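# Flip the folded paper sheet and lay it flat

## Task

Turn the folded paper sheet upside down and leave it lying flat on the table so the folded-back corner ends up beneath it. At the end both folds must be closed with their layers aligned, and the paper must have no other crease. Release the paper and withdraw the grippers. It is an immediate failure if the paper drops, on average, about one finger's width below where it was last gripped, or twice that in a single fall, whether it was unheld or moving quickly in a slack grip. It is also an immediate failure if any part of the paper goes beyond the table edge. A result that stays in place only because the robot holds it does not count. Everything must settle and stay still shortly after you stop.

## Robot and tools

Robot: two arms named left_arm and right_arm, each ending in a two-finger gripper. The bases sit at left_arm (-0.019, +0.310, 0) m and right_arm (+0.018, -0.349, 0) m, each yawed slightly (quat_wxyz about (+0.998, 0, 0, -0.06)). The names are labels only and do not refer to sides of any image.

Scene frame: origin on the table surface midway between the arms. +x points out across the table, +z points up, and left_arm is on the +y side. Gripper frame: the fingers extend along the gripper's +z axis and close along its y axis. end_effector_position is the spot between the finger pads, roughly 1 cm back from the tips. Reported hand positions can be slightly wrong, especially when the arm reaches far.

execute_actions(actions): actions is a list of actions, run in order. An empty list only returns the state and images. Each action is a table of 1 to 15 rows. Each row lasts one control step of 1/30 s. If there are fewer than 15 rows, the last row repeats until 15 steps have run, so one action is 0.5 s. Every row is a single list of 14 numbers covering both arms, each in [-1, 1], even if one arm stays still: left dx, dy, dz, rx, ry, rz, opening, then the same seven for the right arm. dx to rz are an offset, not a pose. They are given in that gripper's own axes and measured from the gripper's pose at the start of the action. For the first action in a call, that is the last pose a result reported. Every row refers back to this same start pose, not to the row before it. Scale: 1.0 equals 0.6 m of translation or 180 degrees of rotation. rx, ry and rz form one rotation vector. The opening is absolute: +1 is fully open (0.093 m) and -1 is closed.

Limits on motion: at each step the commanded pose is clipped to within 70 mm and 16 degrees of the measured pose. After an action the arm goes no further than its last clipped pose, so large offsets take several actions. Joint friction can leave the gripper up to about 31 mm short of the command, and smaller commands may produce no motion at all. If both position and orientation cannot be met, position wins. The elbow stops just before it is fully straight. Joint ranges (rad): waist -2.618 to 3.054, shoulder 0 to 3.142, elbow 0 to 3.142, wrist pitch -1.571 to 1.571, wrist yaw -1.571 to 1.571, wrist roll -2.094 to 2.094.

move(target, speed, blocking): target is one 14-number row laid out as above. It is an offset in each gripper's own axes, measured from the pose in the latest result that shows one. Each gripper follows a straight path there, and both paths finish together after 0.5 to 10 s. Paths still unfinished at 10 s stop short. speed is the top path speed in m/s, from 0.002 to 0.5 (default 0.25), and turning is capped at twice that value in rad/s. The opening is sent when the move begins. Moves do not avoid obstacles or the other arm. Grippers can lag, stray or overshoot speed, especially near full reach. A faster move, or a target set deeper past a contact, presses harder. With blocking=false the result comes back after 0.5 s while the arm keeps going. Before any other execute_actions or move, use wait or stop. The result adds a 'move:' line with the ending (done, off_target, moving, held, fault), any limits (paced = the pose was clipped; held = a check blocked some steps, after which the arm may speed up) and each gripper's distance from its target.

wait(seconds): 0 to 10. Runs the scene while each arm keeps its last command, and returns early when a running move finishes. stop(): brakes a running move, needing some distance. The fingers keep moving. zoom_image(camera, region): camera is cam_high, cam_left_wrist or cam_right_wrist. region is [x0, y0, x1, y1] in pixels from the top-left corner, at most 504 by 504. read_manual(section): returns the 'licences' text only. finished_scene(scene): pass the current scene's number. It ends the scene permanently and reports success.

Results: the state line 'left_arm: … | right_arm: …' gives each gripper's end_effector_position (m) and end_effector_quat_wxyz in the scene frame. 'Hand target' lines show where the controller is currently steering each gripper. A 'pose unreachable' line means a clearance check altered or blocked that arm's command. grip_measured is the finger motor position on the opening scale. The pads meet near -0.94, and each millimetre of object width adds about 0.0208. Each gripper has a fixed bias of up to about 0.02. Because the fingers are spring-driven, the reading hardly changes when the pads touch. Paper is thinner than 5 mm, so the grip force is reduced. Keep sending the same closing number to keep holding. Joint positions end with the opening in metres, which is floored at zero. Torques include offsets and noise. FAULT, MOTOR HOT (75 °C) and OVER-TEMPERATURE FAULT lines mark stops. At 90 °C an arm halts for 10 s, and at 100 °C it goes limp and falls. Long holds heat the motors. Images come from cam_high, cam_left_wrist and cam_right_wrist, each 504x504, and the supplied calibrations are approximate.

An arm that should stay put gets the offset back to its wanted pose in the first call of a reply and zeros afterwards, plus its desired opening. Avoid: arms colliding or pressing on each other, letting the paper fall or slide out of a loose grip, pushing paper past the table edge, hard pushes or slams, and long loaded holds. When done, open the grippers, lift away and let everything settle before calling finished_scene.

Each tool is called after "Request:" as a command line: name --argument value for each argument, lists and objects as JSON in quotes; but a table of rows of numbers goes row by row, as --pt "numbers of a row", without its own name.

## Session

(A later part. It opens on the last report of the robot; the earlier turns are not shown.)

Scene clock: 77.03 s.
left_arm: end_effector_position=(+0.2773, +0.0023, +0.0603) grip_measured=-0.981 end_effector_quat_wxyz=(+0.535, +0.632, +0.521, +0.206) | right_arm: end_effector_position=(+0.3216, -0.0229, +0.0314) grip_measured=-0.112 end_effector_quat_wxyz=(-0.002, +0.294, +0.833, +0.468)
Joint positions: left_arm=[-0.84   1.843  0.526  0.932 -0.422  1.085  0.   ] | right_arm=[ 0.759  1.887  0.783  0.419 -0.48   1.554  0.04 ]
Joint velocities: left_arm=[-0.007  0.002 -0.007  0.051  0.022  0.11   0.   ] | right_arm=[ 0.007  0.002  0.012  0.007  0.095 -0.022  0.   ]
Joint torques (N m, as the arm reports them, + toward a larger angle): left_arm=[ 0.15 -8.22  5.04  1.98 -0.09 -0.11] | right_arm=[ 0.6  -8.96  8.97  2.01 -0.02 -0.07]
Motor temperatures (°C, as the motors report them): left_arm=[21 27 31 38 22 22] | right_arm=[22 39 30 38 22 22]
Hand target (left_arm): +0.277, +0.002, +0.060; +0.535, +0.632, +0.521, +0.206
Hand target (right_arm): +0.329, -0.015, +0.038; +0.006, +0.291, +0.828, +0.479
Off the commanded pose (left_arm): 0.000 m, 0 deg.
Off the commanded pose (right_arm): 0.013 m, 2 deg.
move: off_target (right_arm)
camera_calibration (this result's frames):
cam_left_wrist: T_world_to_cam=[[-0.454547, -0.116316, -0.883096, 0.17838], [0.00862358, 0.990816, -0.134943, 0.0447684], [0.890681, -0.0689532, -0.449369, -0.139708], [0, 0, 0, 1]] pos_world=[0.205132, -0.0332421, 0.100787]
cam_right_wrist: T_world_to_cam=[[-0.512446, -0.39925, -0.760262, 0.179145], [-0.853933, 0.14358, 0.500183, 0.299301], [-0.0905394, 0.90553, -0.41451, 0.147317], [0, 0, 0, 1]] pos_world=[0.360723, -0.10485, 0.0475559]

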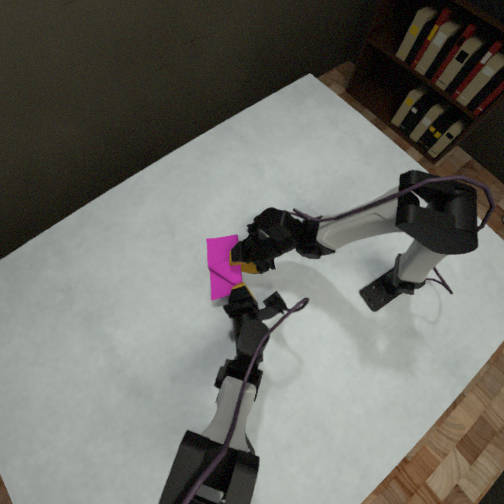

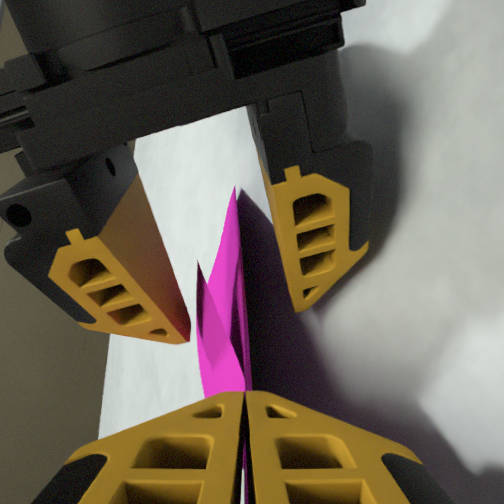

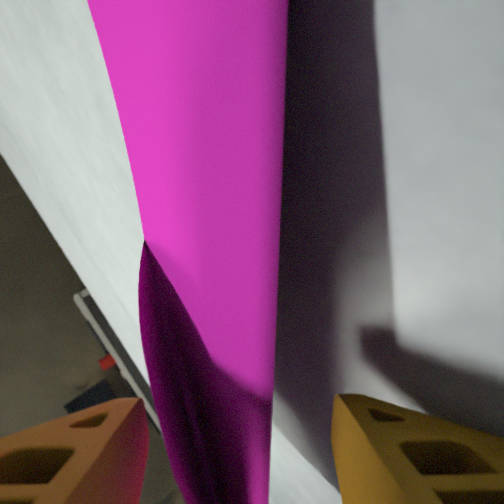

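Good. Close the right.

Request:
execute_actions --actions '[[[0,0,0,0,0,0,-1, 0,0,0,0,0,0,-0.17],[0,0,0,0,0,0,-1, 0,0,0,0,0,0,-0.24],[0,0,0,0,0,0,-1, 0,0,0,0,0,0,-0.31],[0,0,0,0,0,0,-1, 0,0,0,0,0,0,-0.38],[0,0,0,0,0,0,-1, 0,0,0,0,0,0,-0.45],[0,0,0,0,0,0,-1, 0,0,0,0,0,0,-0.52],[0,0,0,0,0,0,-1, 0,0,0,0,0,0,-0.58],[0,0,0,0,0,0,-1, 0,0,0,0,0,0,-0.64],[0,0,0,0,0,0,-1, 0,0,0,0,0,0,-0.7],[0,0,0,0,0,0,-1, 0,0,0,0,0,0,-0.75],[0,0,0,0,0,0,-1, 0,0,0,0,0,0,-0.8],[0,0,0,0,0,0,-1, 0,0,0,0,0,0,-0.85],[0,0,0,0,0,0,-1, 0,0,0,0,0,0,-0.89],[0,0,0,0,0,0,-1, 0,0,0,0,0,0,-0.93],[0,0,0,0,0,0,-1, 0,0,0,0,0,0,-1]]]'

Scene clock: 81.73 s.
left_arm: end_effector_position=(+0.2773, +0.0023, +0.0603) grip_measured=-0.981 end_effector_quat_wxyz=(+0.535, +0.632, +0.521, +0.206) | right_arm: end_effector_position=(+0.3221, -0.0228, +0.0317) grip_measured=-0.961 end_effector_quat_wxyz=(-0.002, +0.294, +0.833, +0.469)
Joint positions: left_arm=[-0.84   1.843  0.526  0.932 -0.422  1.085  0.   ] | right_arm=[ 0.759  1.887  0.783  0.42  -0.478  1.556  0.   ]
Joint velocities: left_arm=[ 0.002 -0.002 -0.007  0.022  0.007  0.022  0.   ] | right_arm=[-0.022 -0.032  0.027  0.022  0.066  0.007  0.   ]
Joint torques (N m, as the arm reports them, + toward a larger angle): left_arm=[ 0.11 -8.22  4.85  1.96 -0.03 -0.12] | right_arm=[  0.05 -10.19   6.7    1.78  -0.17  -0.14]
Motor temperatures (°C, as the motors report them): left_arm=[21 27 31 38 22 22] | right_arm=[22 39 31 38 22 22]
Hand target (left_arm): +0.277, +0.002, +0.060; +0.535, +0.632, +0.521, +0.206
Hand target (right_arm): +0.322, -0.023, +0.031; -0.003, +0.294, +0.833, +0.468
Off the commanded pose (left_arm): 0.000 m, 0 deg.
Off the commanded pose (right_arm): 0.001 m, 0 deg.
camera_calibration (this result's frames):
cam_left_wrist: T_world_to_cam=[[-0.454547, -0.116316, -0.883096, 0.17838], [0.00862358, 0.990816, -0.134943, 0.0447684], [0.890681, -0.0689532, -0.449369, -0.139708], [0, 0, 0, 1]] pos_world=[0.205132, -0.0332421, 0.100787]
cam_right_wrist: T_world_to_cam=[[-0.512573, -0.397598, -0.761042, 0.179769], [-0.854124, 0.145274, 0.499368, 0.299729], [-0.0879879, 0.905987, -0.414061, 0.146621], [0, 0, 0, 1]] pos_world=[0.361052, -0.104904, 0.0478473]

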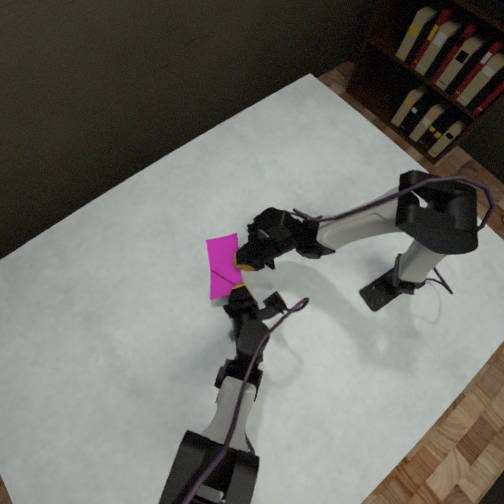

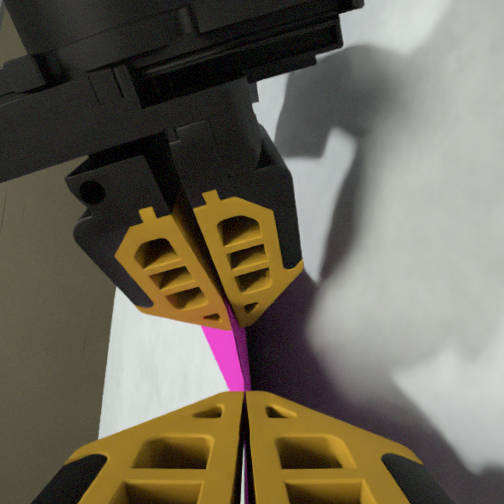

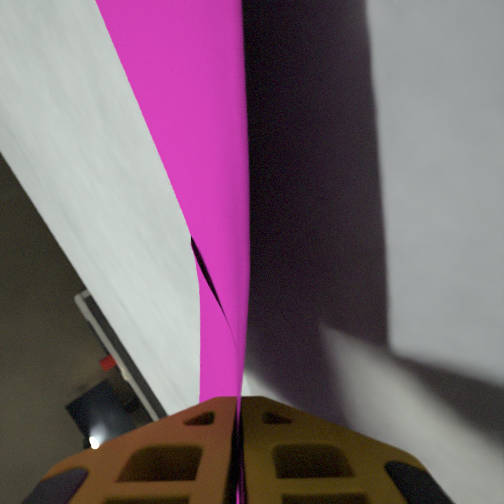

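Request:
execute_actions --actions '[[[0,0,0,0,0,0,-0.92, 0,0,0,0,0,0,-1],[0,0,0,0,0,0,-0.84, 0,0,0,0,0,0,-1],[0,0,0,0,0,0,-0.74, 0,0,0,0,0,0,-1],[0,0,0,0,0,0,-0.64, 0,0,0,0,0,0,-1],[0,0,-0.005,0,0,0,-0.54, 0,0,0,0,0,0,-1],[0,0,-0.012,0,0,0,-0.45, 0,0,0,0,0,0,-1],[0,0,-0.02,0,0,0,-0.4, 0,0,0,0,0,0,-1],[0,0,-0.03,0,0,0,-0.4, 0,0,0,0,0,0,-1],[0,0,-0.04,0,0,0,-0.4, 0,0,0,0,0,0,-1],[0,0,-0.05,0,0,0,-0.4, 0,0,0,0,0,0,-1],[0,0,-0.06,0,0,0,-0.4, 0,0,0,0,0,0,-1],[0,0,-0.07,0,0,0,-0.4, 0,0,0,0,0,0,-1],[0,0,-0.08,0,0,0,-0.4, 0,0,0,0,0,0,-1],[0,0,-0.09,0,0,0,-0.4, 0,0,0,0,0,0,-1],[0,0,-0.1,0,0,0,-0.4, 0,0,0,0,0,0,-1]]]'

Request:
wait --seconds 0.4

Request:
move --target '[0.115,0.064,-0.172,0.030,-0.061,-0.376,-0.4, 0.068,0.145,-0.161,0.133,-0.106,-0.059,-1]' --speed 0.35

Scene clock: 94.23 s.
left_arm: end_effector_position=(+0.2434, +0.0180, +0.0775) grip_measured=-0.402 end_effector_quat_wxyz=(+0.543, +0.634, +0.512, +0.201) | right_arm: end_effector_position=(+0.3221, -0.0228, +0.0317) grip_measured=-0.988 end_effector_quat_wxyz=(-0.002, +0.294, +0.833, +0.469)
Joint positions: left_arm=[-0.906  1.672  0.402  0.894 -0.464  1.071  0.026] | right_arm=[ 0.759  1.887  0.783  0.42  -0.478  1.556  0.   ]
Joint velocities: left_arm=[-0.339 -0.803 -0.462 -0.3   -0.227 -0.198  0.   ] | right_arm=[ 0.007 -0.017 -0.017 -0.007 -0.066 -0.051  0.   ]
Joint torques (N m, as the arm reports them, + toward a larger angle): left_arm=[-0.84 -8.38  4.03  1.88 -0.19 -0.19] | right_arm=[  0.06 -10.18   6.79   1.81  -0.15  -0.14]
Motor temperatures (°C, as the motors report them): left_arm=[21 28 31 38 22 22] | right_arm=[22 40 30 39 22 22]
Hand target (left_arm): +0.231, +0.029, +0.079; +0.538, +0.632, +0.519, +0.206
Hand target (right_arm): +0.322, -0.023, +0.032; -0.002, +0.294, +0.833, +0.469
Off the commanded pose (left_arm): 0.020 m, 2 deg.
Off the commanded pose (right_arm): 0.000 m, 0 deg.
camera_calibration (this result's frames):
cam_left_wrist: T_world_to_cam=[[-0.447155, -0.115845, -0.886923, 0.178521], [0.0315056, 0.988922, -0.145051, 0.0270681], [0.893901, -0.0928035, -0.438552, -0.101935], [0, 0, 0, 1]] pos_world=[0.170093, -0.0155475, 0.117557]
cam_right_wrist: T_world_to_cam=[[-0.512573, -0.397598, -0.761042, 0.179769], [-0.854124, 0.145274, 0.499368, 0.299729], [-0.0879879, 0.905987, -0.414061, 0.146621], [0, 0, 0, 1]] pos_world=[0.361052, -0.104904, 0.0478473]

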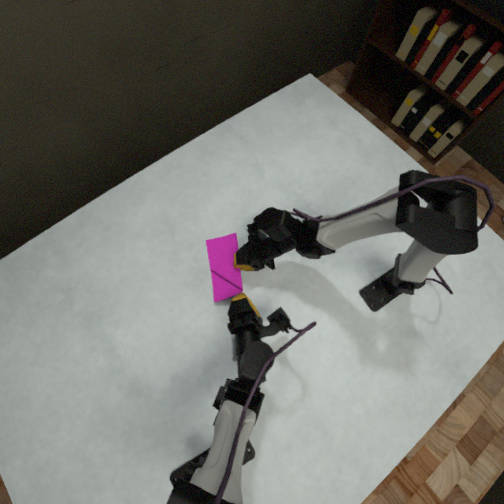

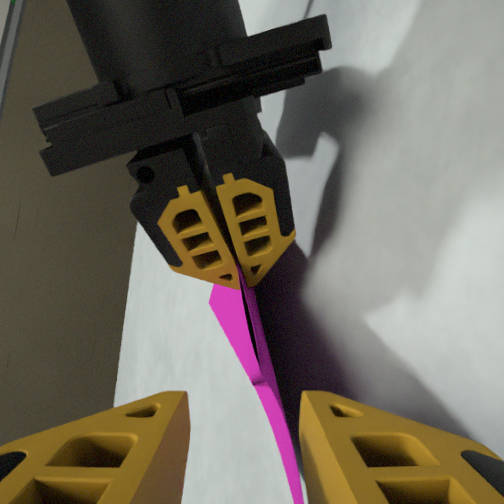

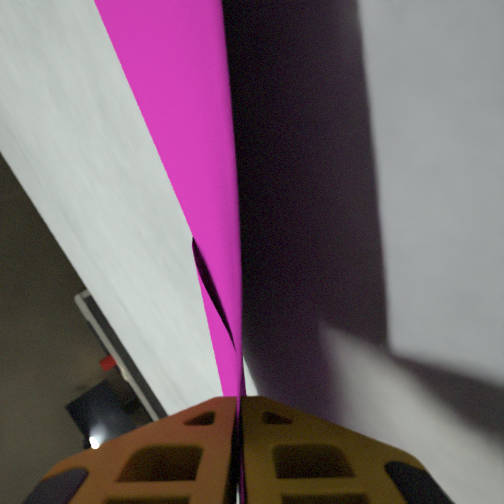

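Scene clock: 94.63 s.
left_arm: end_effector_position=(+0.2358, +0.0244, +0.0815) grip_measured=-0.402 end_effector_quat_wxyz=(+0.542, +0.631, +0.516, +0.205) | right_arm: end_effector_position=(+0.3221, -0.0228, +0.0317) grip_measured=-0.988 end_effector_quat_wxyz=(-0.002, +0.294, +0.833, +0.469)
Joint positions: left_arm=[-0.927  1.619  0.375  0.861 -0.496  1.058  0.026] | right_arm=[ 0.759  1.887  0.783  0.42  -0.478  1.556  0.   ]
Joint velocities: left_arm=[ 0.007 -0.007  0.002  0.007 -0.051  0.022  0.001] | right_arm=[-0.007 -0.002  0.007 -0.022  0.007 -0.051  0.   ]
Joint torques (N m, as the arm reports them, + toward a larger angle): left_arm=[-0.77 -7.63  4.08  1.86 -0.15 -0.23] | right_arm=[  0.06 -10.21   6.77   1.81  -0.15  -0.13]
Motor temperatures (°C, as the motors report them): left_arm=[21 28 31 38 22 22] | right_arm=[22 40 30 39 22 22]
Hand target (left_arm): +0.231, +0.029, +0.079; +0.538, +0.632, +0.519, +0.206
Hand target (right_arm): +0.322, -0.023, +0.032; -0.002, +0.294, +0.833, +0.469
Off the commanded pose (left_arm): 0.009 m, 1 deg.
Off the commanded pose (right_arm): 0.000 m, 0 deg.
wait: 0.40 s; no rest
camera_calibration (this result's frames):
cam_left_wrist: T_world_to_cam=[[-0.445145, -0.120297, -0.887341, 0.179095], [0.0190642, 0.989437, -0.143702, 0.0243136], [0.895256, -0.0808848, -0.43815, -0.0933869], [0, 0, 0, 1]] pos_world=[0.162865, -0.0100657, 0.121495]
cam_right_wrist: T_world_to_cam=[[-0.512573, -0.397598, -0.761042, 0.179769], [-0.854124, 0.145274, 0.499368, 0.299729], [-0.0879879, 0.905987, -0.414061, 0.146621], [0, 0, 0, 1]] pos_world=[0.361052, -0.104904, 0.0478473]

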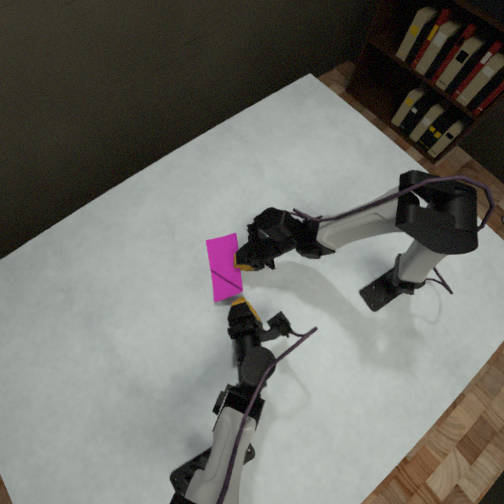

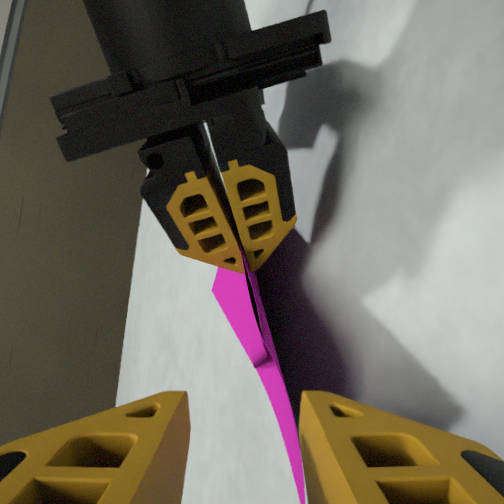

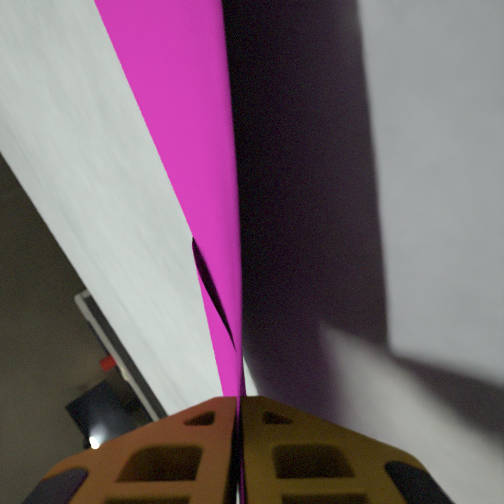

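Scene clock: 97.20 s.
left_arm: end_effector_position=(+0.1959, +0.1372, +0.1246) grip_measured=-0.402 end_effector_quat_wxyz=(+0.576, +0.281, +0.739, -0.206) | right_arm: end_effector_position=(+0.3032, -0.0495, +0.1624) grip_measured=-0.988 end_effector_quat_wxyz=(+0.111, +0.290, +0.922, +0.232)
Joint positions: left_arm=[-0.506  0.589  0.048  0.287  0.073  0.038  0.026] | right_arm=[ 0.921  1.651  1.395 -0.795 -0.006  1.418  0.   ]
Joint velocities: left_arm=[-0.007  0.027 -0.017 -0.051  0.007 -0.037 -0.001] | right_arm=[-0.012 -0.022 -0.002 -0.022  0.022 -0.007  0.   ]
Joint torques (N m, as the arm reports them, + toward a larger angle): left_arm=[ 1.24 -1.66  8.41  1.98  0.11 -0.2 ] | right_arm=[ 0.67 -8.13 10.6   1.24  0.22 -0.21]
Motor temperatures (°C, as the motors report them): left_arm=[21 28 31 38 22 22] | right_arm=[22 40 31 38 22 22]
Hand target (left_arm): +0.196, +0.138, +0.129; +0.580, +0.276, +0.737, -0.211
Hand target (right_arm): +0.304, -0.046, +0.165; +0.116, +0.283, +0.924, +0.228
Off the commanded pose (left_arm): 0.005 m, 1 deg.
Off the commanded pose (right_arm): 0.006 m, 1 deg.
move: done
camera_calibration (this result's frames):
cam_left_wrist: T_world_to_cam=[[-0.662551, -0.749, -0.0050674, 0.232034], [-0.462576, 0.414488, -0.783724, 0.172708], [0.58911, -0.516913, -0.621089, 0.112905], [0, 0, 0, 1]] pos_world=[0.167111, 0.16057, 0.206655]
cam_right_wrist: T_world_to_cam=[[-0.505294, -0.72269, -0.47159, 0.193663], [-0.862726, 0.410675, 0.295044, 0.271087], [-0.0195555, 0.555936, -0.830995, 0.252816], [0, 0, 0, 1]] pos_world=[0.336674, -0.111919, 0.221435]

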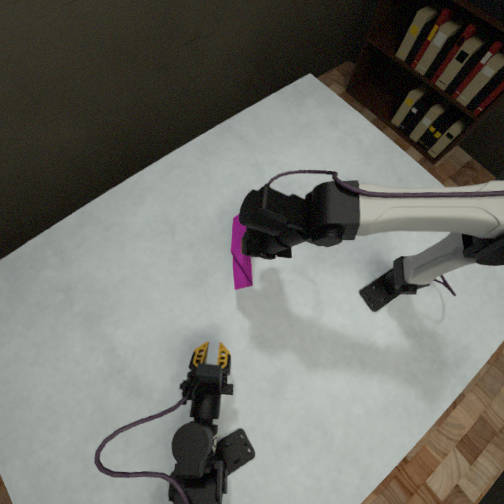

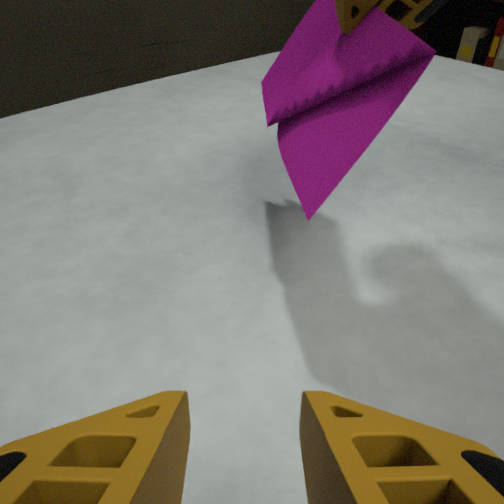

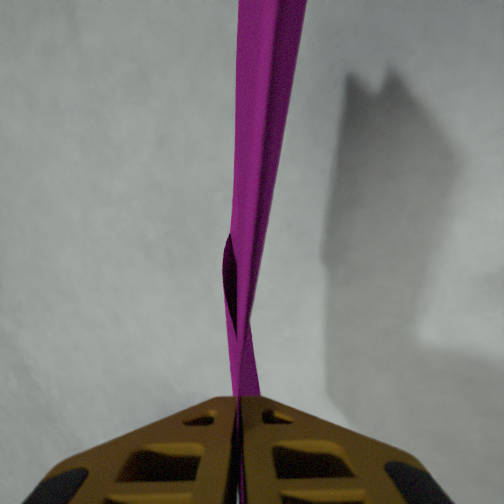

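Request:
move --target '[0,0,0,0,0,0,-0.4, 0,0,0,0,0,-0.955,-1]' --speed 0.5

Request:
move --target '[0,0,0,0,0,0,-0.4, 0,0.078,0.141,0.14,0,0,-1]' --speed 0.2

Scene clock: 103.50 s.
left_arm: end_effector_position=(+0.1957, +0.1370, +0.1243) grip_measured=-0.402 end_effector_quat_wxyz=(+0.575, +0.281, +0.740, -0.207) | right_arm: end_effector_position=(+0.3032, -0.0496, +0.1623) grip_measured=-0.989 end_effector_quat_wxyz=(-0.239, +0.897, -0.360, +0.093)
Joint positions: left_arm=[-0.506  0.589  0.048  0.285  0.075  0.038  0.026] | right_arm=[ 0.921  1.651  1.395 -0.795 -0.005 -1.569  0.   ]
Joint velocities: left_arm=[-0.002 -0.007 -0.002 -0.007 -0.037 -0.037 -0.   ] | right_arm=[-0.007 -0.012 -0.012  0.022 -0.022 -0.007  0.   ]
Joint torques (N m, as the arm reports them, + toward a larger angle): left_arm=[ 0.26 -0.24  8.12  2.06 -0.03 -0.05] | right_arm=[ 0.05 -9.34  8.49  1.37 -0.04 -0.15]
Motor temperatures (°C, as the motors report them): left_arm=[21 27 32 39 22 22] | right_arm=[22 40 31 38 22 22]
Hand target (left_arm): +0.196, +0.137, +0.125; +0.576, +0.281, +0.739, -0.206
Hand target (right_arm): +0.303, -0.049, +0.162; -0.239, +0.899, -0.355, +0.095
Off the commanded pose (left_arm): 0.000 m, 0 deg.
Off the commanded pose (right_arm): 0.000 m, 1 deg.
move: done
camera_calibration (this result's frames):
cam_left_wrist: T_world_to_cam=[[-0.663663, -0.748018, -0.00454105, 0.231784], [-0.463106, 0.415633, -0.782804, 0.172211], [0.587439, -0.517415, -0.622252, 0.113296], [0, 0, 0, 1]] pos_world=[0.167024, 0.160423, 0.206358]
cam_right_wrist: T_world_to_cam=[[0.605278, 0.604892, 0.517441, -0.237851], [0.511411, -0.793637, 0.329543, -0.210761], [0.609998, 0.0651603, -0.789719, 0.0309442], [0, 0, 0, 1]] pos_world=[0.232876, -0.0254104, 0.216966]

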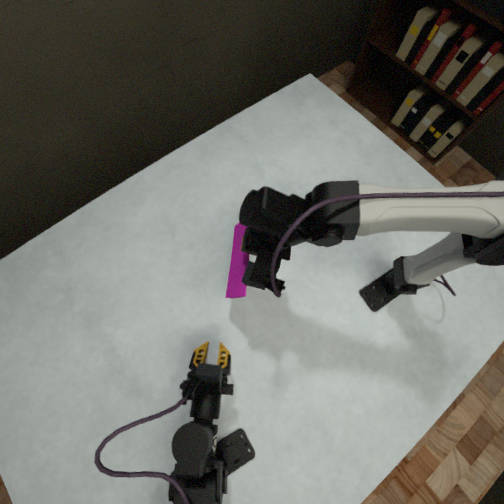

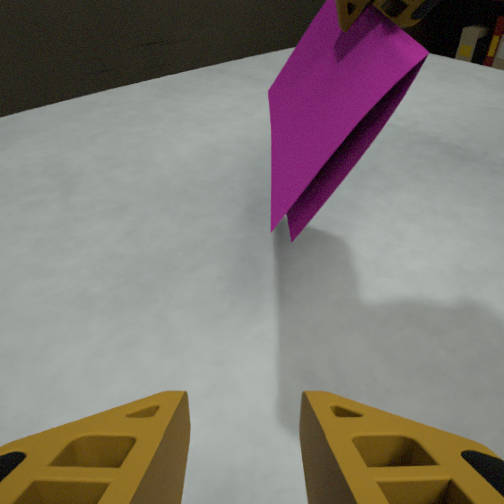

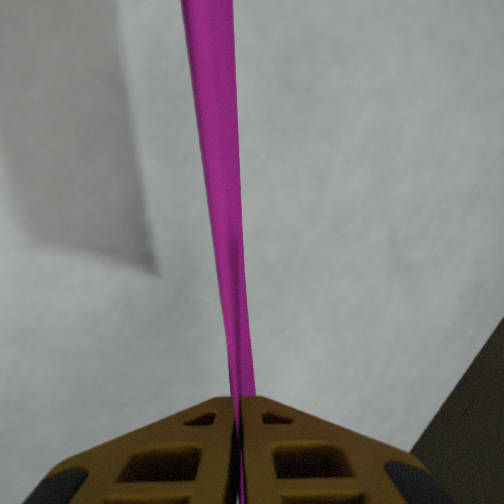

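Scene clock: 105.43 s.
left_arm: end_effector_position=(+0.1957, +0.1370, +0.1243) grip_measured=-0.402 end_effector_quat_wxyz=(+0.575, +0.281, +0.740, -0.207) | right_arm: end_effector_position=(+0.3088, -0.0444, +0.0764) grip_measured=-0.989 end_effector_quat_wxyz=(-0.436, +0.820, -0.329, +0.174)
Joint positions: left_arm=[-0.506  0.589  0.048  0.285  0.075  0.038  0.026] | right_arm=[ 0.921  1.608  0.653  0.361 -0.003 -1.57   0.   ]
Joint velocities: left_arm=[ 0.002 -0.007 -0.002  0.051 -0.022  0.007 -0.   ] | right_arm=[ 0.002 -0.017 -0.012  0.037  0.081 -0.037  0.   ]
Joint torques (N m, as the arm reports them, + toward a larger angle): left_arm=[ 0.19 -0.13  8.16  2.04  0.01 -0.08] | right_arm=[ 0.45 -6.64  5.73  2.13  0.07 -0.05]
Motor temperatures (°C, as the motors report them): left_arm=[21 27 32 39 22 22] | right_arm=[22 40 31 38 22 22]
Hand target (left_arm): +0.196, +0.137, +0.124; +0.575, +0.281, +0.740, -0.207
Hand target (right_arm): +0.305, -0.047, +0.065; -0.428, +0.824, -0.330, +0.173
Off the commanded pose (left_arm): 0.000 m, 0 deg.
Off the commanded pose (right_arm): 0.012 m, 1 deg.
move: off_target (right_arm)
camera_calibration (this result's frames):
cam_left_wrist: T_world_to_cam=[[-0.663663, -0.748018, -0.00454105, 0.231784], [-0.463106, 0.415633, -0.782804, 0.172211], [0.587439, -0.517415, -0.622252, 0.113296], [0, 0, 0, 1]] pos_world=[0.167024, 0.160423, 0.206358]
cam_right_wrist: T_world_to_cam=[[0.386073, 0.376613, 0.842087, -0.167199], [0.424343, -0.883051, 0.200384, -0.148403], [0.819073, 0.279971, -0.500735, -0.117762], [0, 0, 0, 1]] pos_world=[0.22398, -0.0351081, 0.111566]

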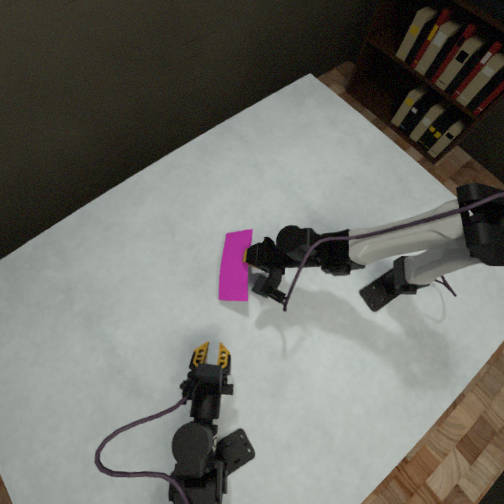

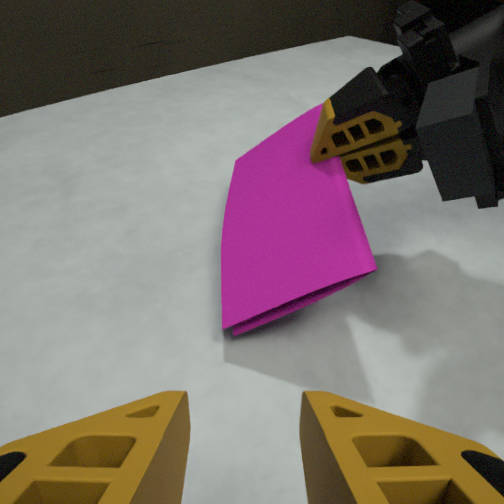

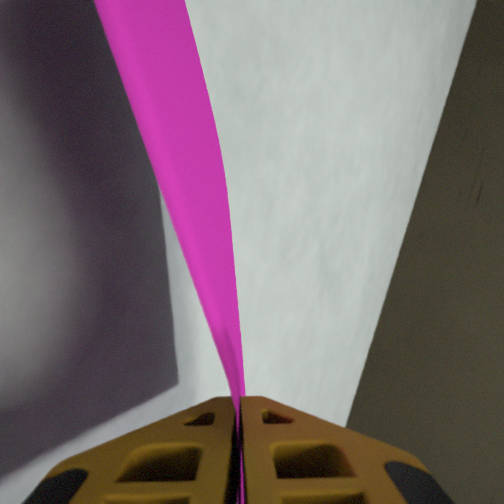

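Request:
move --target '[0,0,0,0,0,0,-0.4, 0,0.124,0.028,-0.015,0,0,-1]' --speed 0.06

Scene clock: 109.87 s.
left_arm: end_effector_position=(+0.1957, +0.1370, +0.1243) grip_measured=-0.402 end_effector_quat_wxyz=(+0.575, +0.281, +0.740, -0.207) | right_arm: end_effector_position=(+0.2946, -0.0592, +0.0141) grip_measured=-0.989 end_effector_quat_wxyz=(-0.423, +0.826, -0.332, +0.168)
Joint positions: left_arm=[-0.506  0.589  0.048  0.285  0.075  0.038  0.026] | right_arm=[ 0.921  1.776  0.509  0.641 -0.002 -1.57   0.   ]
Joint velocities: left_arm=[ 0.007 -0.017 -0.007  0.022 -0.066  0.022  0.   ] | right_arm=[-0.017 -0.007 -0.002 -0.022 -0.051  0.022  0.   ]
Joint torques (N m, as the arm reports them, + toward a larger angle): left_arm=[ 0.22 -0.12  8.12  2.04  0.   -0.07] | right_arm=[ 0.3  -7.01  4.18  2.1   0.   -0.04]
Motor temperatures (°C, as the motors report them): left_arm=[21 26 32 39 22 22] | right_arm=[22 39 31 39 22 22]
Hand target (left_arm): +0.196, +0.137, +0.124; +0.575, +0.281, +0.740, -0.207
Hand target (right_arm): +0.289, -0.063, +0.006; -0.416, +0.830, -0.333, +0.165
Off the commanded pose (left_arm): 0.000 m, 0 deg.
Off the commanded pose (right_arm): 0.011 m, 1 deg.
move: off_target (right_arm)
camera_calibration (this result's frames):
cam_left_wrist: T_world_to_cam=[[-0.663663, -0.748018, -0.00454105, 0.231784], [-0.463106, 0.415633, -0.782804, 0.172211], [0.587439, -0.517415, -0.622252, 0.113296], [0, 0, 0, 1]] pos_world=[0.167024, 0.160423, 0.206358]
cam_right_wrist: T_world_to_cam=[[0.40453, 0.395902, 0.824389, -0.107723], [0.4286, -0.878386, 0.211518, -0.144186], [0.807872, 0.267768, -0.525017, -0.130272], [0, 0, 0, 1]] pos_world=[0.210619, -0.0491204, 0.0509085]

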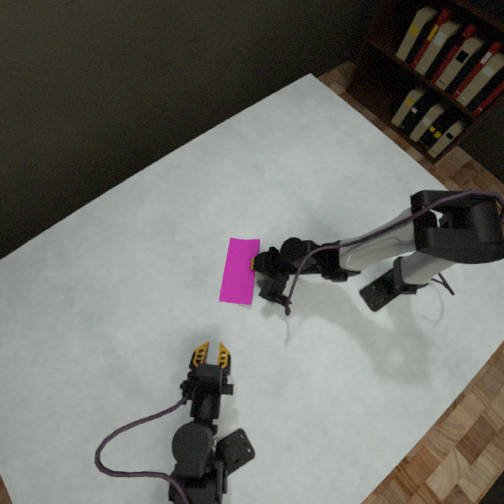

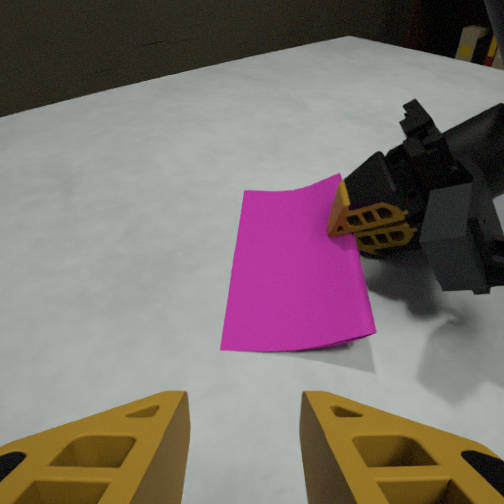

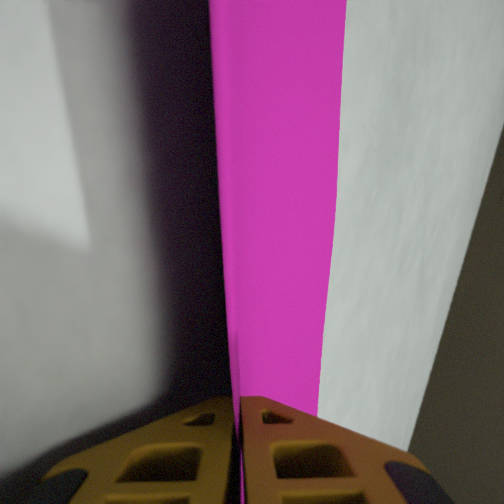

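Request:
execute_actions --actions '[[[0,0,0,0,0,0,-0.4, 0,0.017,0,0,0,0,-1],[0,0,0,0,0,0,-0.4, 0,0.018,0.001,0,0,0,-1],[0,0,0,0,0,0,-0.4, 0,0.019,0.001,0,0,0,-1],[0,0,0,0,0,0,-0.4, 0,0.020,0.002,0,0,0,-1],[0,0,0,0,0,0,-0.4, 0,0.021,0.002,0,0,0,-1],[0,0,0,0,0,0,-0.4, 0,0.022,0.003,0,0,0,-1],[0,0,0,0,0,0,-0.4, 0,0.023,0.003,0,0,0,-1],[0,0,0,0,0,0,-0.4, 0,0.024,0.004,0,0,0,-1],[0,0,0,0,0,0,-0.4, 0,0.025,0.004,0,0,0,-1]]]'

Scene clock: 115.10 s.
left_arm: end_effector_position=(+0.1957, +0.1370, +0.1243) grip_measured=-0.402 end_effector_quat_wxyz=(+0.575, +0.281, +0.740, -0.207) | right_arm: end_effector_position=(+0.2945, -0.0594, +0.0090) grip_measured=-0.989 end_effector_quat_wxyz=(-0.428, +0.824, -0.331, +0.171)
Joint positions: left_arm=[-0.506  0.589  0.048  0.285  0.075  0.038  0.026] | right_arm=[ 0.921  1.808  0.494  0.7   -0.002 -1.57   0.   ]
Joint velocities: left_arm=[ 0.002  0.002  0.007  0.022 -0.081 -0.007 -0.   ] | right_arm=[ 0.002  0.002  0.012  0.095 -0.007 -0.022  0.   ]
Joint torques (N m, as the arm reports them, + toward a larger angle): left_arm=[ 0.21 -0.12  8.17  2.05 -0.02 -0.07] | right_arm=[ 0.09 -7.05  3.84  2.12 -0.02 -0.05]
Motor temperatures (°C, as the motors report them): left_arm=[21 25 33 39 22 22] | right_arm=[22 39 31 40 22 22]
Hand target (left_arm): +0.196, +0.137, +0.124; +0.575, +0.281, +0.740, -0.207
Hand target (right_arm): +0.290, -0.064, +0.001; -0.423, +0.826, -0.332, +0.168
Off the commanded pose (left_arm): 0.000 m, 0 deg.
Off the commanded pose (right_arm): 0.011 m, 1 deg.
camera_calibration (this result's frames):
cam_left_wrist: T_world_to_cam=[[-0.663663, -0.748018, -0.00454105, 0.231784], [-0.463106, 0.415633, -0.782804, 0.172211], [0.587439, -0.517415, -0.622252, 0.113296], [0, 0, 0, 1]] pos_world=[0.167024, 0.160423, 0.206358]
cam_right_wrist: T_world_to_cam=[[0.397322, 0.388374, 0.831445, -0.101776], [0.426777, -0.88029, 0.207246, -0.142694], [0.812402, 0.272498, -0.515507, -0.133981], [0, 0, 0, 1]] pos_world=[0.210183, -0.0495753, 0.0451256]

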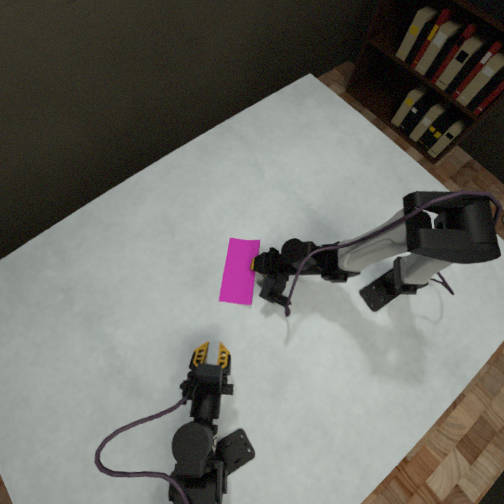

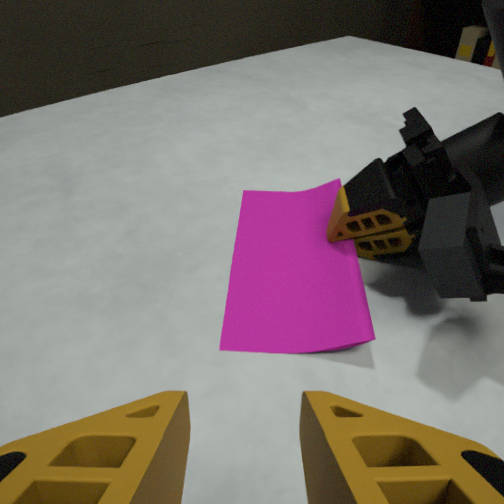

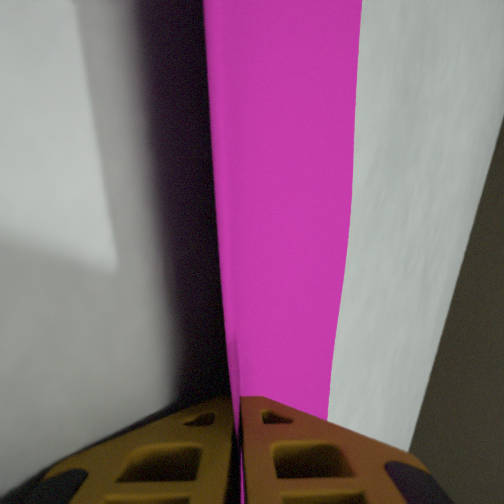

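Request:
move --target '[0,0,0,0,0,0,-0.4, 0,0.03,-0.07,0,0,0,-0.8]' --speed 0.04

Scene clock: 118.13 s.
left_arm: end_effector_position=(+0.1957, +0.1370, +0.1243) grip_measured=-0.402 end_effector_quat_wxyz=(+0.575, +0.281, +0.740, -0.207) | right_arm: end_effector_position=(+0.2697, -0.0853, +0.0215) grip_measured=-0.803 end_effector_quat_wxyz=(-0.435, +0.820, -0.329, +0.174)
Joint positions: left_arm=[-0.506  0.589  0.048  0.285  0.075  0.038  0.026] | right_arm=[ 0.921  1.645  0.35   0.7   -0.002 -1.57   0.007]
Joint velocities: left_arm=[ 0.002  0.007 -0.007 -0.022  0.081  0.051 -0.   ] | right_arm=[-0.012 -0.002  0.002  0.037  0.007 -0.051  0.   ]
Joint torques (N m, as the arm reports them, + toward a larger angle): left_arm=[ 0.16 -0.09  8.14  2.05  0.   -0.08] | right_arm=[ 0.22 -8.22  3.93  1.8   0.01 -0.04]
Motor temperatures (°C, as the motors report them): left_arm=[21 25 33 39 22 22] | right_arm=[22 39 30 40 22 22]
Hand target (left_arm): +0.196, +0.137, +0.124; +0.575, +0.281, +0.740, -0.207
Hand target (right_arm): +0.263, -0.091, +0.018; -0.428, +0.824, -0.331, +0.171
Off the commanded pose (left_arm): 0.000 m, 0 deg.
Off the commanded pose (right_arm): 0.009 m, 1 deg.
move: done
camera_calibration (this result's frames):
cam_left_wrist: T_world_to_cam=[[-0.663663, -0.748018, -0.00454105, 0.231784], [-0.463106, 0.415633, -0.782804, 0.172211], [0.587439, -0.517415, -0.622252, 0.113296], [0, 0, 0, 1]] pos_world=[0.167024, 0.160423, 0.206358]
cam_right_wrist: T_world_to_cam=[[0.386729, 0.377311, 0.841473, -0.0905816], [0.424192, -0.88299, 0.200974, -0.156913], [0.818842, 0.279224, -0.50153, -0.10176], [0, 0, 0, 1]] pos_world=[0.184917, -0.0759616, 0.056722]

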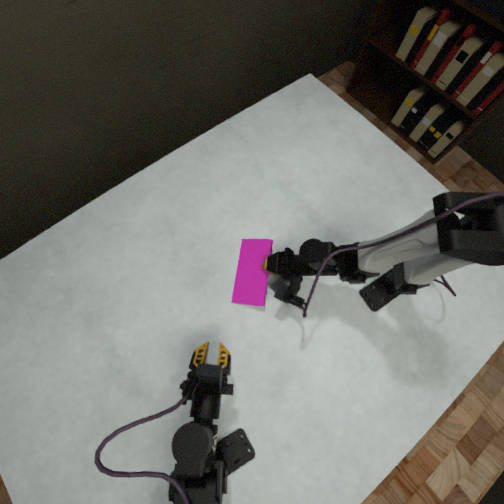

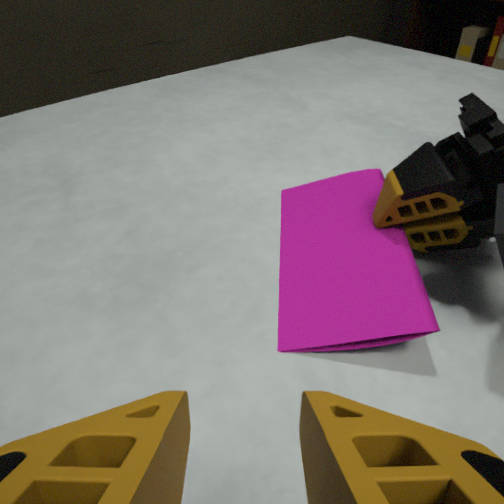

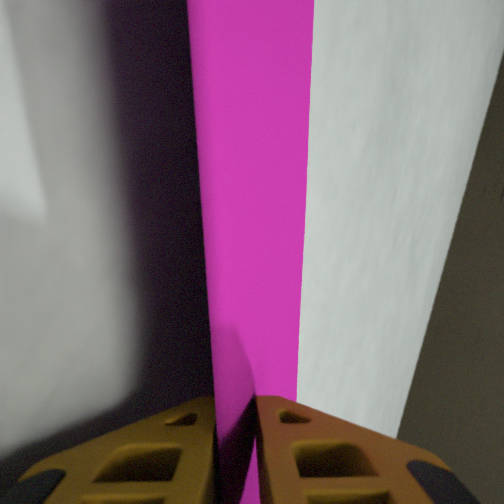

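Request:
execute_actions --actions '[[[0,0,0,0,0,0,-0.4, 0,0,0,0,0,0,-0.785],[0,0,0,0,0,0,-0.4, 0,0,0,0,0,0,-0.77],[0,0,0,0,0,0,-0.4, 0,0,0,0,0,0,-0.755],[0,0,0,0,0,0,-0.4, 0,0,0,0,0,0,-0.74],[0,0,0,0,0,0,-0.4, 0,0,0,0,0,0,-0.725],[0,0,0,0,0,0,-0.4, 0,0,0,0,0,0,-0.71],[0,0,0,0,0,0,-0.4, 0,0,0,0,0,0,-0.695],[0,0,0,0,0,0,-0.4, 0,0,0,0,0,0,-0.68],[0,0,0,0,0,0,-0.4, 0,0,0,0,0,0,-0.665],[0,0,0,0,0,0,-0.4, 0,0,0,0,0,0,-0.65],[0,0,0,0,0,0,-0.4, 0,0,0,0,0,0,-0.635],[0,0,0,0,0,0,-0.4, 0,0,0,0,0,0,-0.62],[0,0,0,0,0,0,-0.4, 0,0,0,0,0,0,-0.605],[0,0,0,0,0,0,-0.4, 0,0,0,0,0,0,-0.59],[0,0,0,0,0,0,-0.4, 0,0,0,0,0,0,-0.575]],[[0,0,0,0,0,0,-0.4, 0,0,0,0,0,0,-0.56],[0,0,0,0,0,0,-0.4, 0,0,0,0,0,0,-0.545],[0,0,0,0,0,0,-0.4, 0,0,0,0,0,0,-0.53],[0,0,0,0,0,0,-0.4, 0,0,0,0,0,0,-0.515],[0,0,0,0,0,0,-0.4, 0,0,0,0,0,0,-0.5],[0,0,0,0,0,0,-0.4, 0,0,0,0,0,0,-0.485],[0,0,0,0,0,0,-0.4, 0,0,0,0,0,0,-0.47],[0,0,0,0,0,0,-0.4, 0,0,0,0,0,0,-0.455],[0,0,0,0,0,0,-0.4, 0,0,0,0,0,0,-0.44],[0,0,0,0,0,0,-0.4, 0,0,0,0,0,0,-0.425],[0,0,0,0,0,0,-0.4, 0,0,0,0,0,0,-0.41]]]'

Scene clock: 129.27 s.
left_arm: end_effector_position=(+0.1957, +0.1370, +0.1243) grip_measured=-0.402 end_effector_quat_wxyz=(+0.575, +0.281, +0.740, -0.207) | right_arm: end_effector_position=(+0.2696, -0.0854, +0.0213) grip_measured=-0.413 end_effector_quat_wxyz=(-0.435, +0.820, -0.329, +0.173)
Joint positions: left_arm=[-0.506  0.589  0.048  0.285  0.075  0.038  0.026] | right_arm=[ 0.921  1.645  0.35   0.699 -0.002 -1.57   0.025]
Joint velocities: left_arm=[-0.007  0.012  0.002  0.051 -0.051  0.051  0.   ] | right_arm=[-0.002 -0.007 -0.007  0.007  0.066  0.007  0.   ]
Joint torques (N m, as the arm reports them, + toward a larger angle): left_arm=[ 0.17 -0.18  8.19  2.04  0.   -0.05] | right_arm=[ 0.06 -6.62  5.86  1.94 -0.02 -0.05]
Motor temperatures (°C, as the motors report them): left_arm=[21 24 34 40 22 22] | right_arm=[22 38 29 40 22 22]
Hand target (left_arm): +0.196, +0.137, +0.124; +0.575, +0.281, +0.740, -0.207
Hand target (right_arm): +0.270, -0.085, +0.021; -0.435, +0.820, -0.329, +0.173
Off the commanded pose (left_arm): 0.000 m, 0 deg.
Off the commanded pose (right_arm): 0.000 m, 0 deg.
camera_calibration (this result's frames):
cam_left_wrist: T_world_to_cam=[[-0.663663, -0.748018, -0.00454105, 0.231784], [-0.463106, 0.415633, -0.782804, 0.172211], [0.587439, -0.517415, -0.622252, 0.113296], [0, 0, 0, 1]] pos_world=[0.167024, 0.160423, 0.206358]
cam_right_wrist: T_world_to_cam=[[0.387394, 0.378006, 0.840855, -0.0904113], [0.424351, -0.882823, 0.201368, -0.156958], [0.818445, 0.278809, -0.502408, -0.101665], [0, 0, 0, 1]] pos_world=[0.184837, -0.0760449, 0.0565517]

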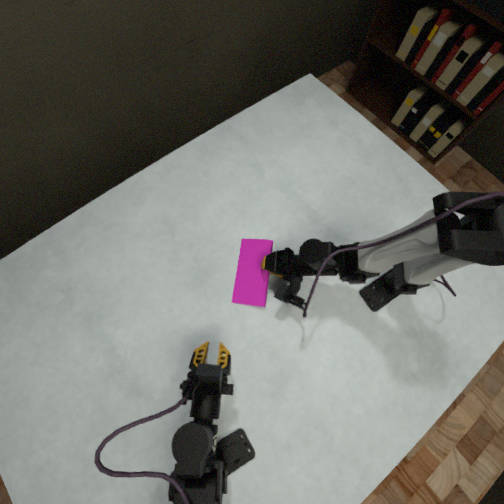

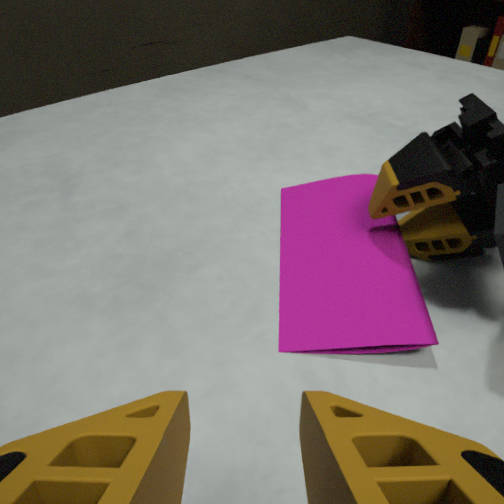

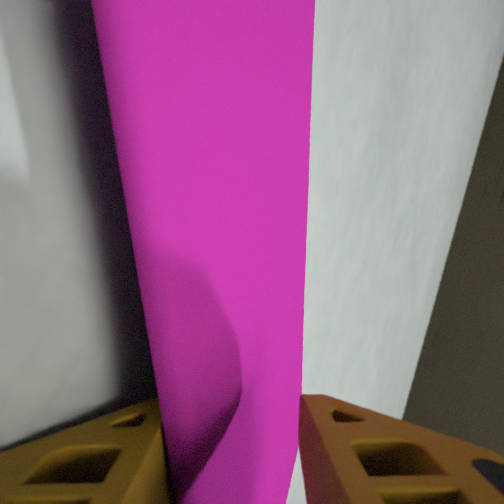

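Request:
execute_actions --actions '[]'

Scene clock: 136.87 s.
left_arm: end_effector_position=(+0.1957, +0.1370, +0.1243) grip_measured=-0.402 end_effector_quat_wxyz=(+0.575, +0.281, +0.740, -0.207) | right_arm: end_effector_position=(+0.2696, -0.0854, +0.0213) grip_measured=-0.413 end_effector_quat_wxyz=(-0.435, +0.820, -0.329, +0.173)
Joint positions: left_arm=[-0.506  0.589  0.048  0.285  0.075  0.038  0.026] | right_arm=[ 0.921  1.645  0.35   0.699 -0.002 -1.57   0.025]
Joint velocities: left_arm=[-0.007 -0.007  0.002  0.037 -0.037  0.051  0.   ] | right_arm=[-0.007 -0.007 -0.002  0.007  0.022  0.095  0.001]
Joint torques (N m, as the arm reports them, + toward a larger angle): left_arm=[ 0.16 -0.1   8.12  2.03 -0.01 -0.05] | right_arm=[ 0.05 -6.61  5.86  1.93 -0.02 -0.05]
Motor temperatures (°C, as the motors report them): left_arm=[21 24 34 40 22 22] | right_arm=[22 38 29 40 22 22]
Hand target (left_arm): +0.196, +0.137, +0.124; +0.575, +0.281, +0.740, -0.207
Hand target (right_arm): +0.270, -0.085, +0.021; -0.435, +0.820, -0.329, +0.173
Off the commanded pose (left_arm): 0.000 m, 0 deg.
Off the commanded pose (right_arm): 0.000 m, 0 deg.
camera_calibration (this result's frames):
cam_left_wrist: T_world_to_cam=[[-0.663663, -0.748018, -0.00454105, 0.231784], [-0.463106, 0.415633, -0.782804, 0.172211], [0.587439, -0.517415, -0.622252, 0.113296], [0, 0, 0, 1]] pos_world=[0.167024, 0.160423, 0.206358]
cam_right_wrist: T_world_to_cam=[[0.387394, 0.378006, 0.840855, -0.0904113], [0.424351, -0.882823, 0.201368, -0.156958], [0.818445, 0.278809, -0.502408, -0.101665], [0, 0, 0, 1]] pos_world=[0.184837, -0.0760449, 0.0565517]

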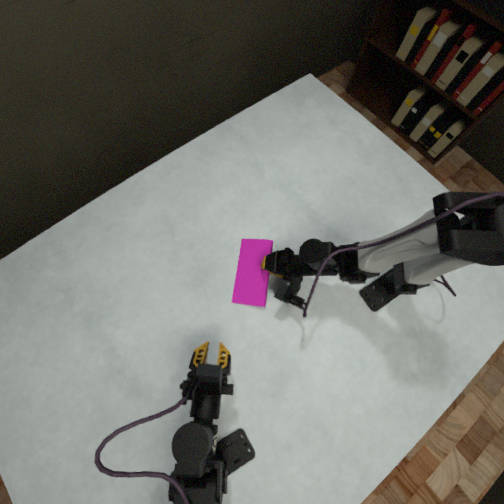

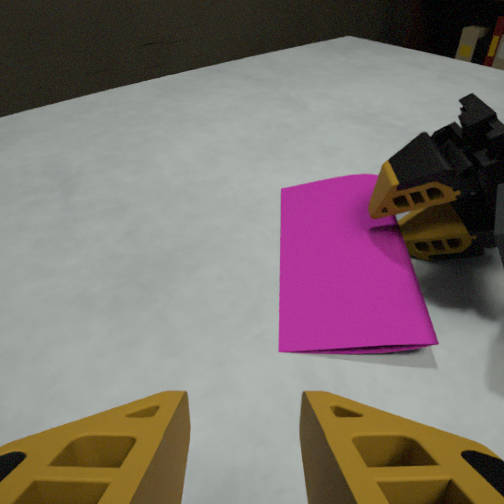

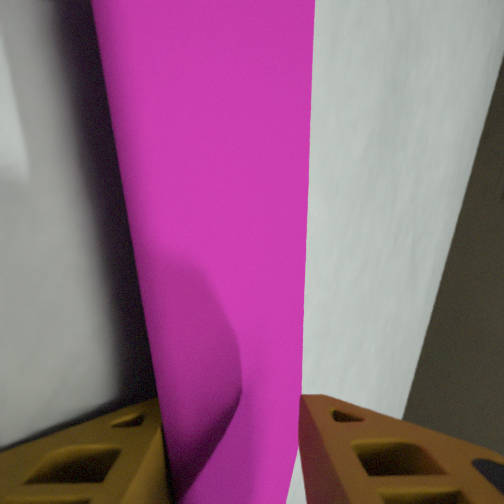

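Request:
move --target '[0,0,0,0,0,0,-0.4, 0,0.045,-0.062,0,0,0,-0.41]' --speed 0.06

Scene clock: 140.23 s.
left_arm: end_effector_position=(+0.1957, +0.1370, +0.1243) grip_measured=-0.402 end_effector_quat_wxyz=(+0.575, +0.281, +0.740, -0.207) | right_arm: end_effector_position=(+0.2423, -0.1139, +0.0200) grip_measured=-0.413 end_effector_quat_wxyz=(-0.435, +0.820, -0.329, +0.173)
Joint positions: left_arm=[-0.506  0.589  0.048  0.285  0.075  0.038  0.026] | right_arm=[ 0.921  1.504  0.198  0.709 -0.002 -1.57   0.025]
Joint velocities: left_arm=[ 0.007 -0.007 -0.012 -0.022 -0.007  0.095  0.   ] | right_arm=[ 0.002 -0.007 -0.007 -0.007  0.007 -0.066 -0.   ]
Joint torques (N m, as the arm reports them, + toward a larger angle): left_arm=[ 0.25 -0.15  8.17  2.04  0.   -0.07] | right_arm=[ 0.31 -6.55  3.84  1.99  0.01 -0.04]
Motor temperatures (°C, as the motors report them): left_arm=[21 24 34 40 22 22] | right_arm=[22 37 29 41 22 22]
Hand target (left_arm): +0.196, +0.137, +0.124; +0.575, +0.281, +0.740, -0.207
Hand target (right_arm): +0.238, -0.118, +0.019; -0.435, +0.820, -0.329, +0.173
Off the commanded pose (left_arm): 0.000 m, 0 deg.
Off the commanded pose (right_arm): 0.006 m, 0 deg.
move: done
camera_calibration (this result's frames):
cam_left_wrist: T_world_to_cam=[[-0.663663, -0.748018, -0.00454105, 0.231784], [-0.463106, 0.415633, -0.782804, 0.172211], [0.587439, -0.517415, -0.622252, 0.113296], [0, 0, 0, 1]] pos_world=[0.167024, 0.160423, 0.206358]
cam_right_wrist: T_world_to_cam=[[0.387616, 0.378238, 0.840648, -0.0679619], [0.424404, -0.882768, 0.201499, -0.170305], [0.818312, 0.27867, -0.502701, -0.0719717], [0, 0, 0, 1]] pos_world=[0.157516, -0.104577, 0.0552681]

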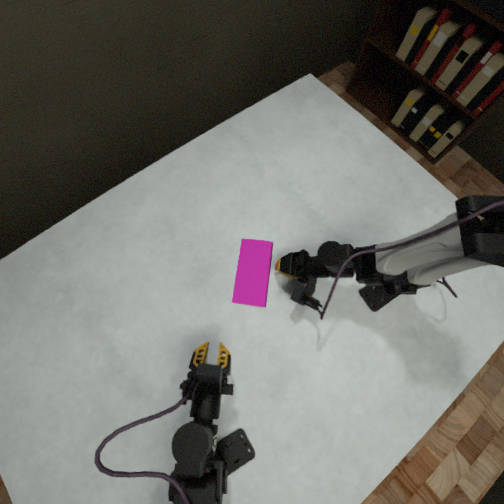

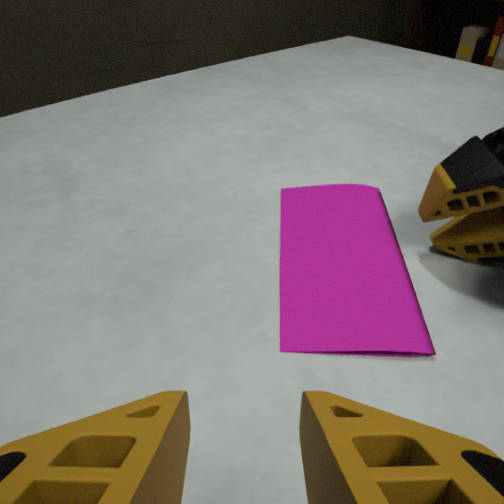

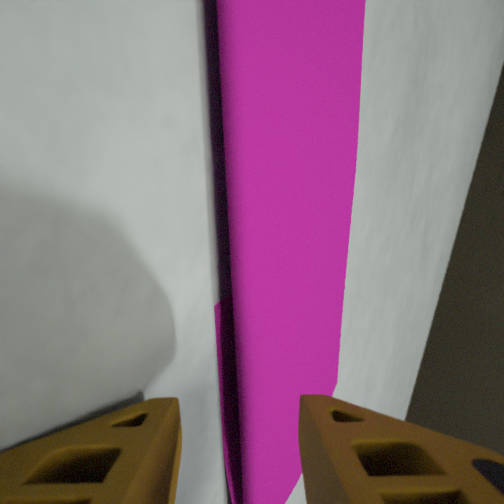

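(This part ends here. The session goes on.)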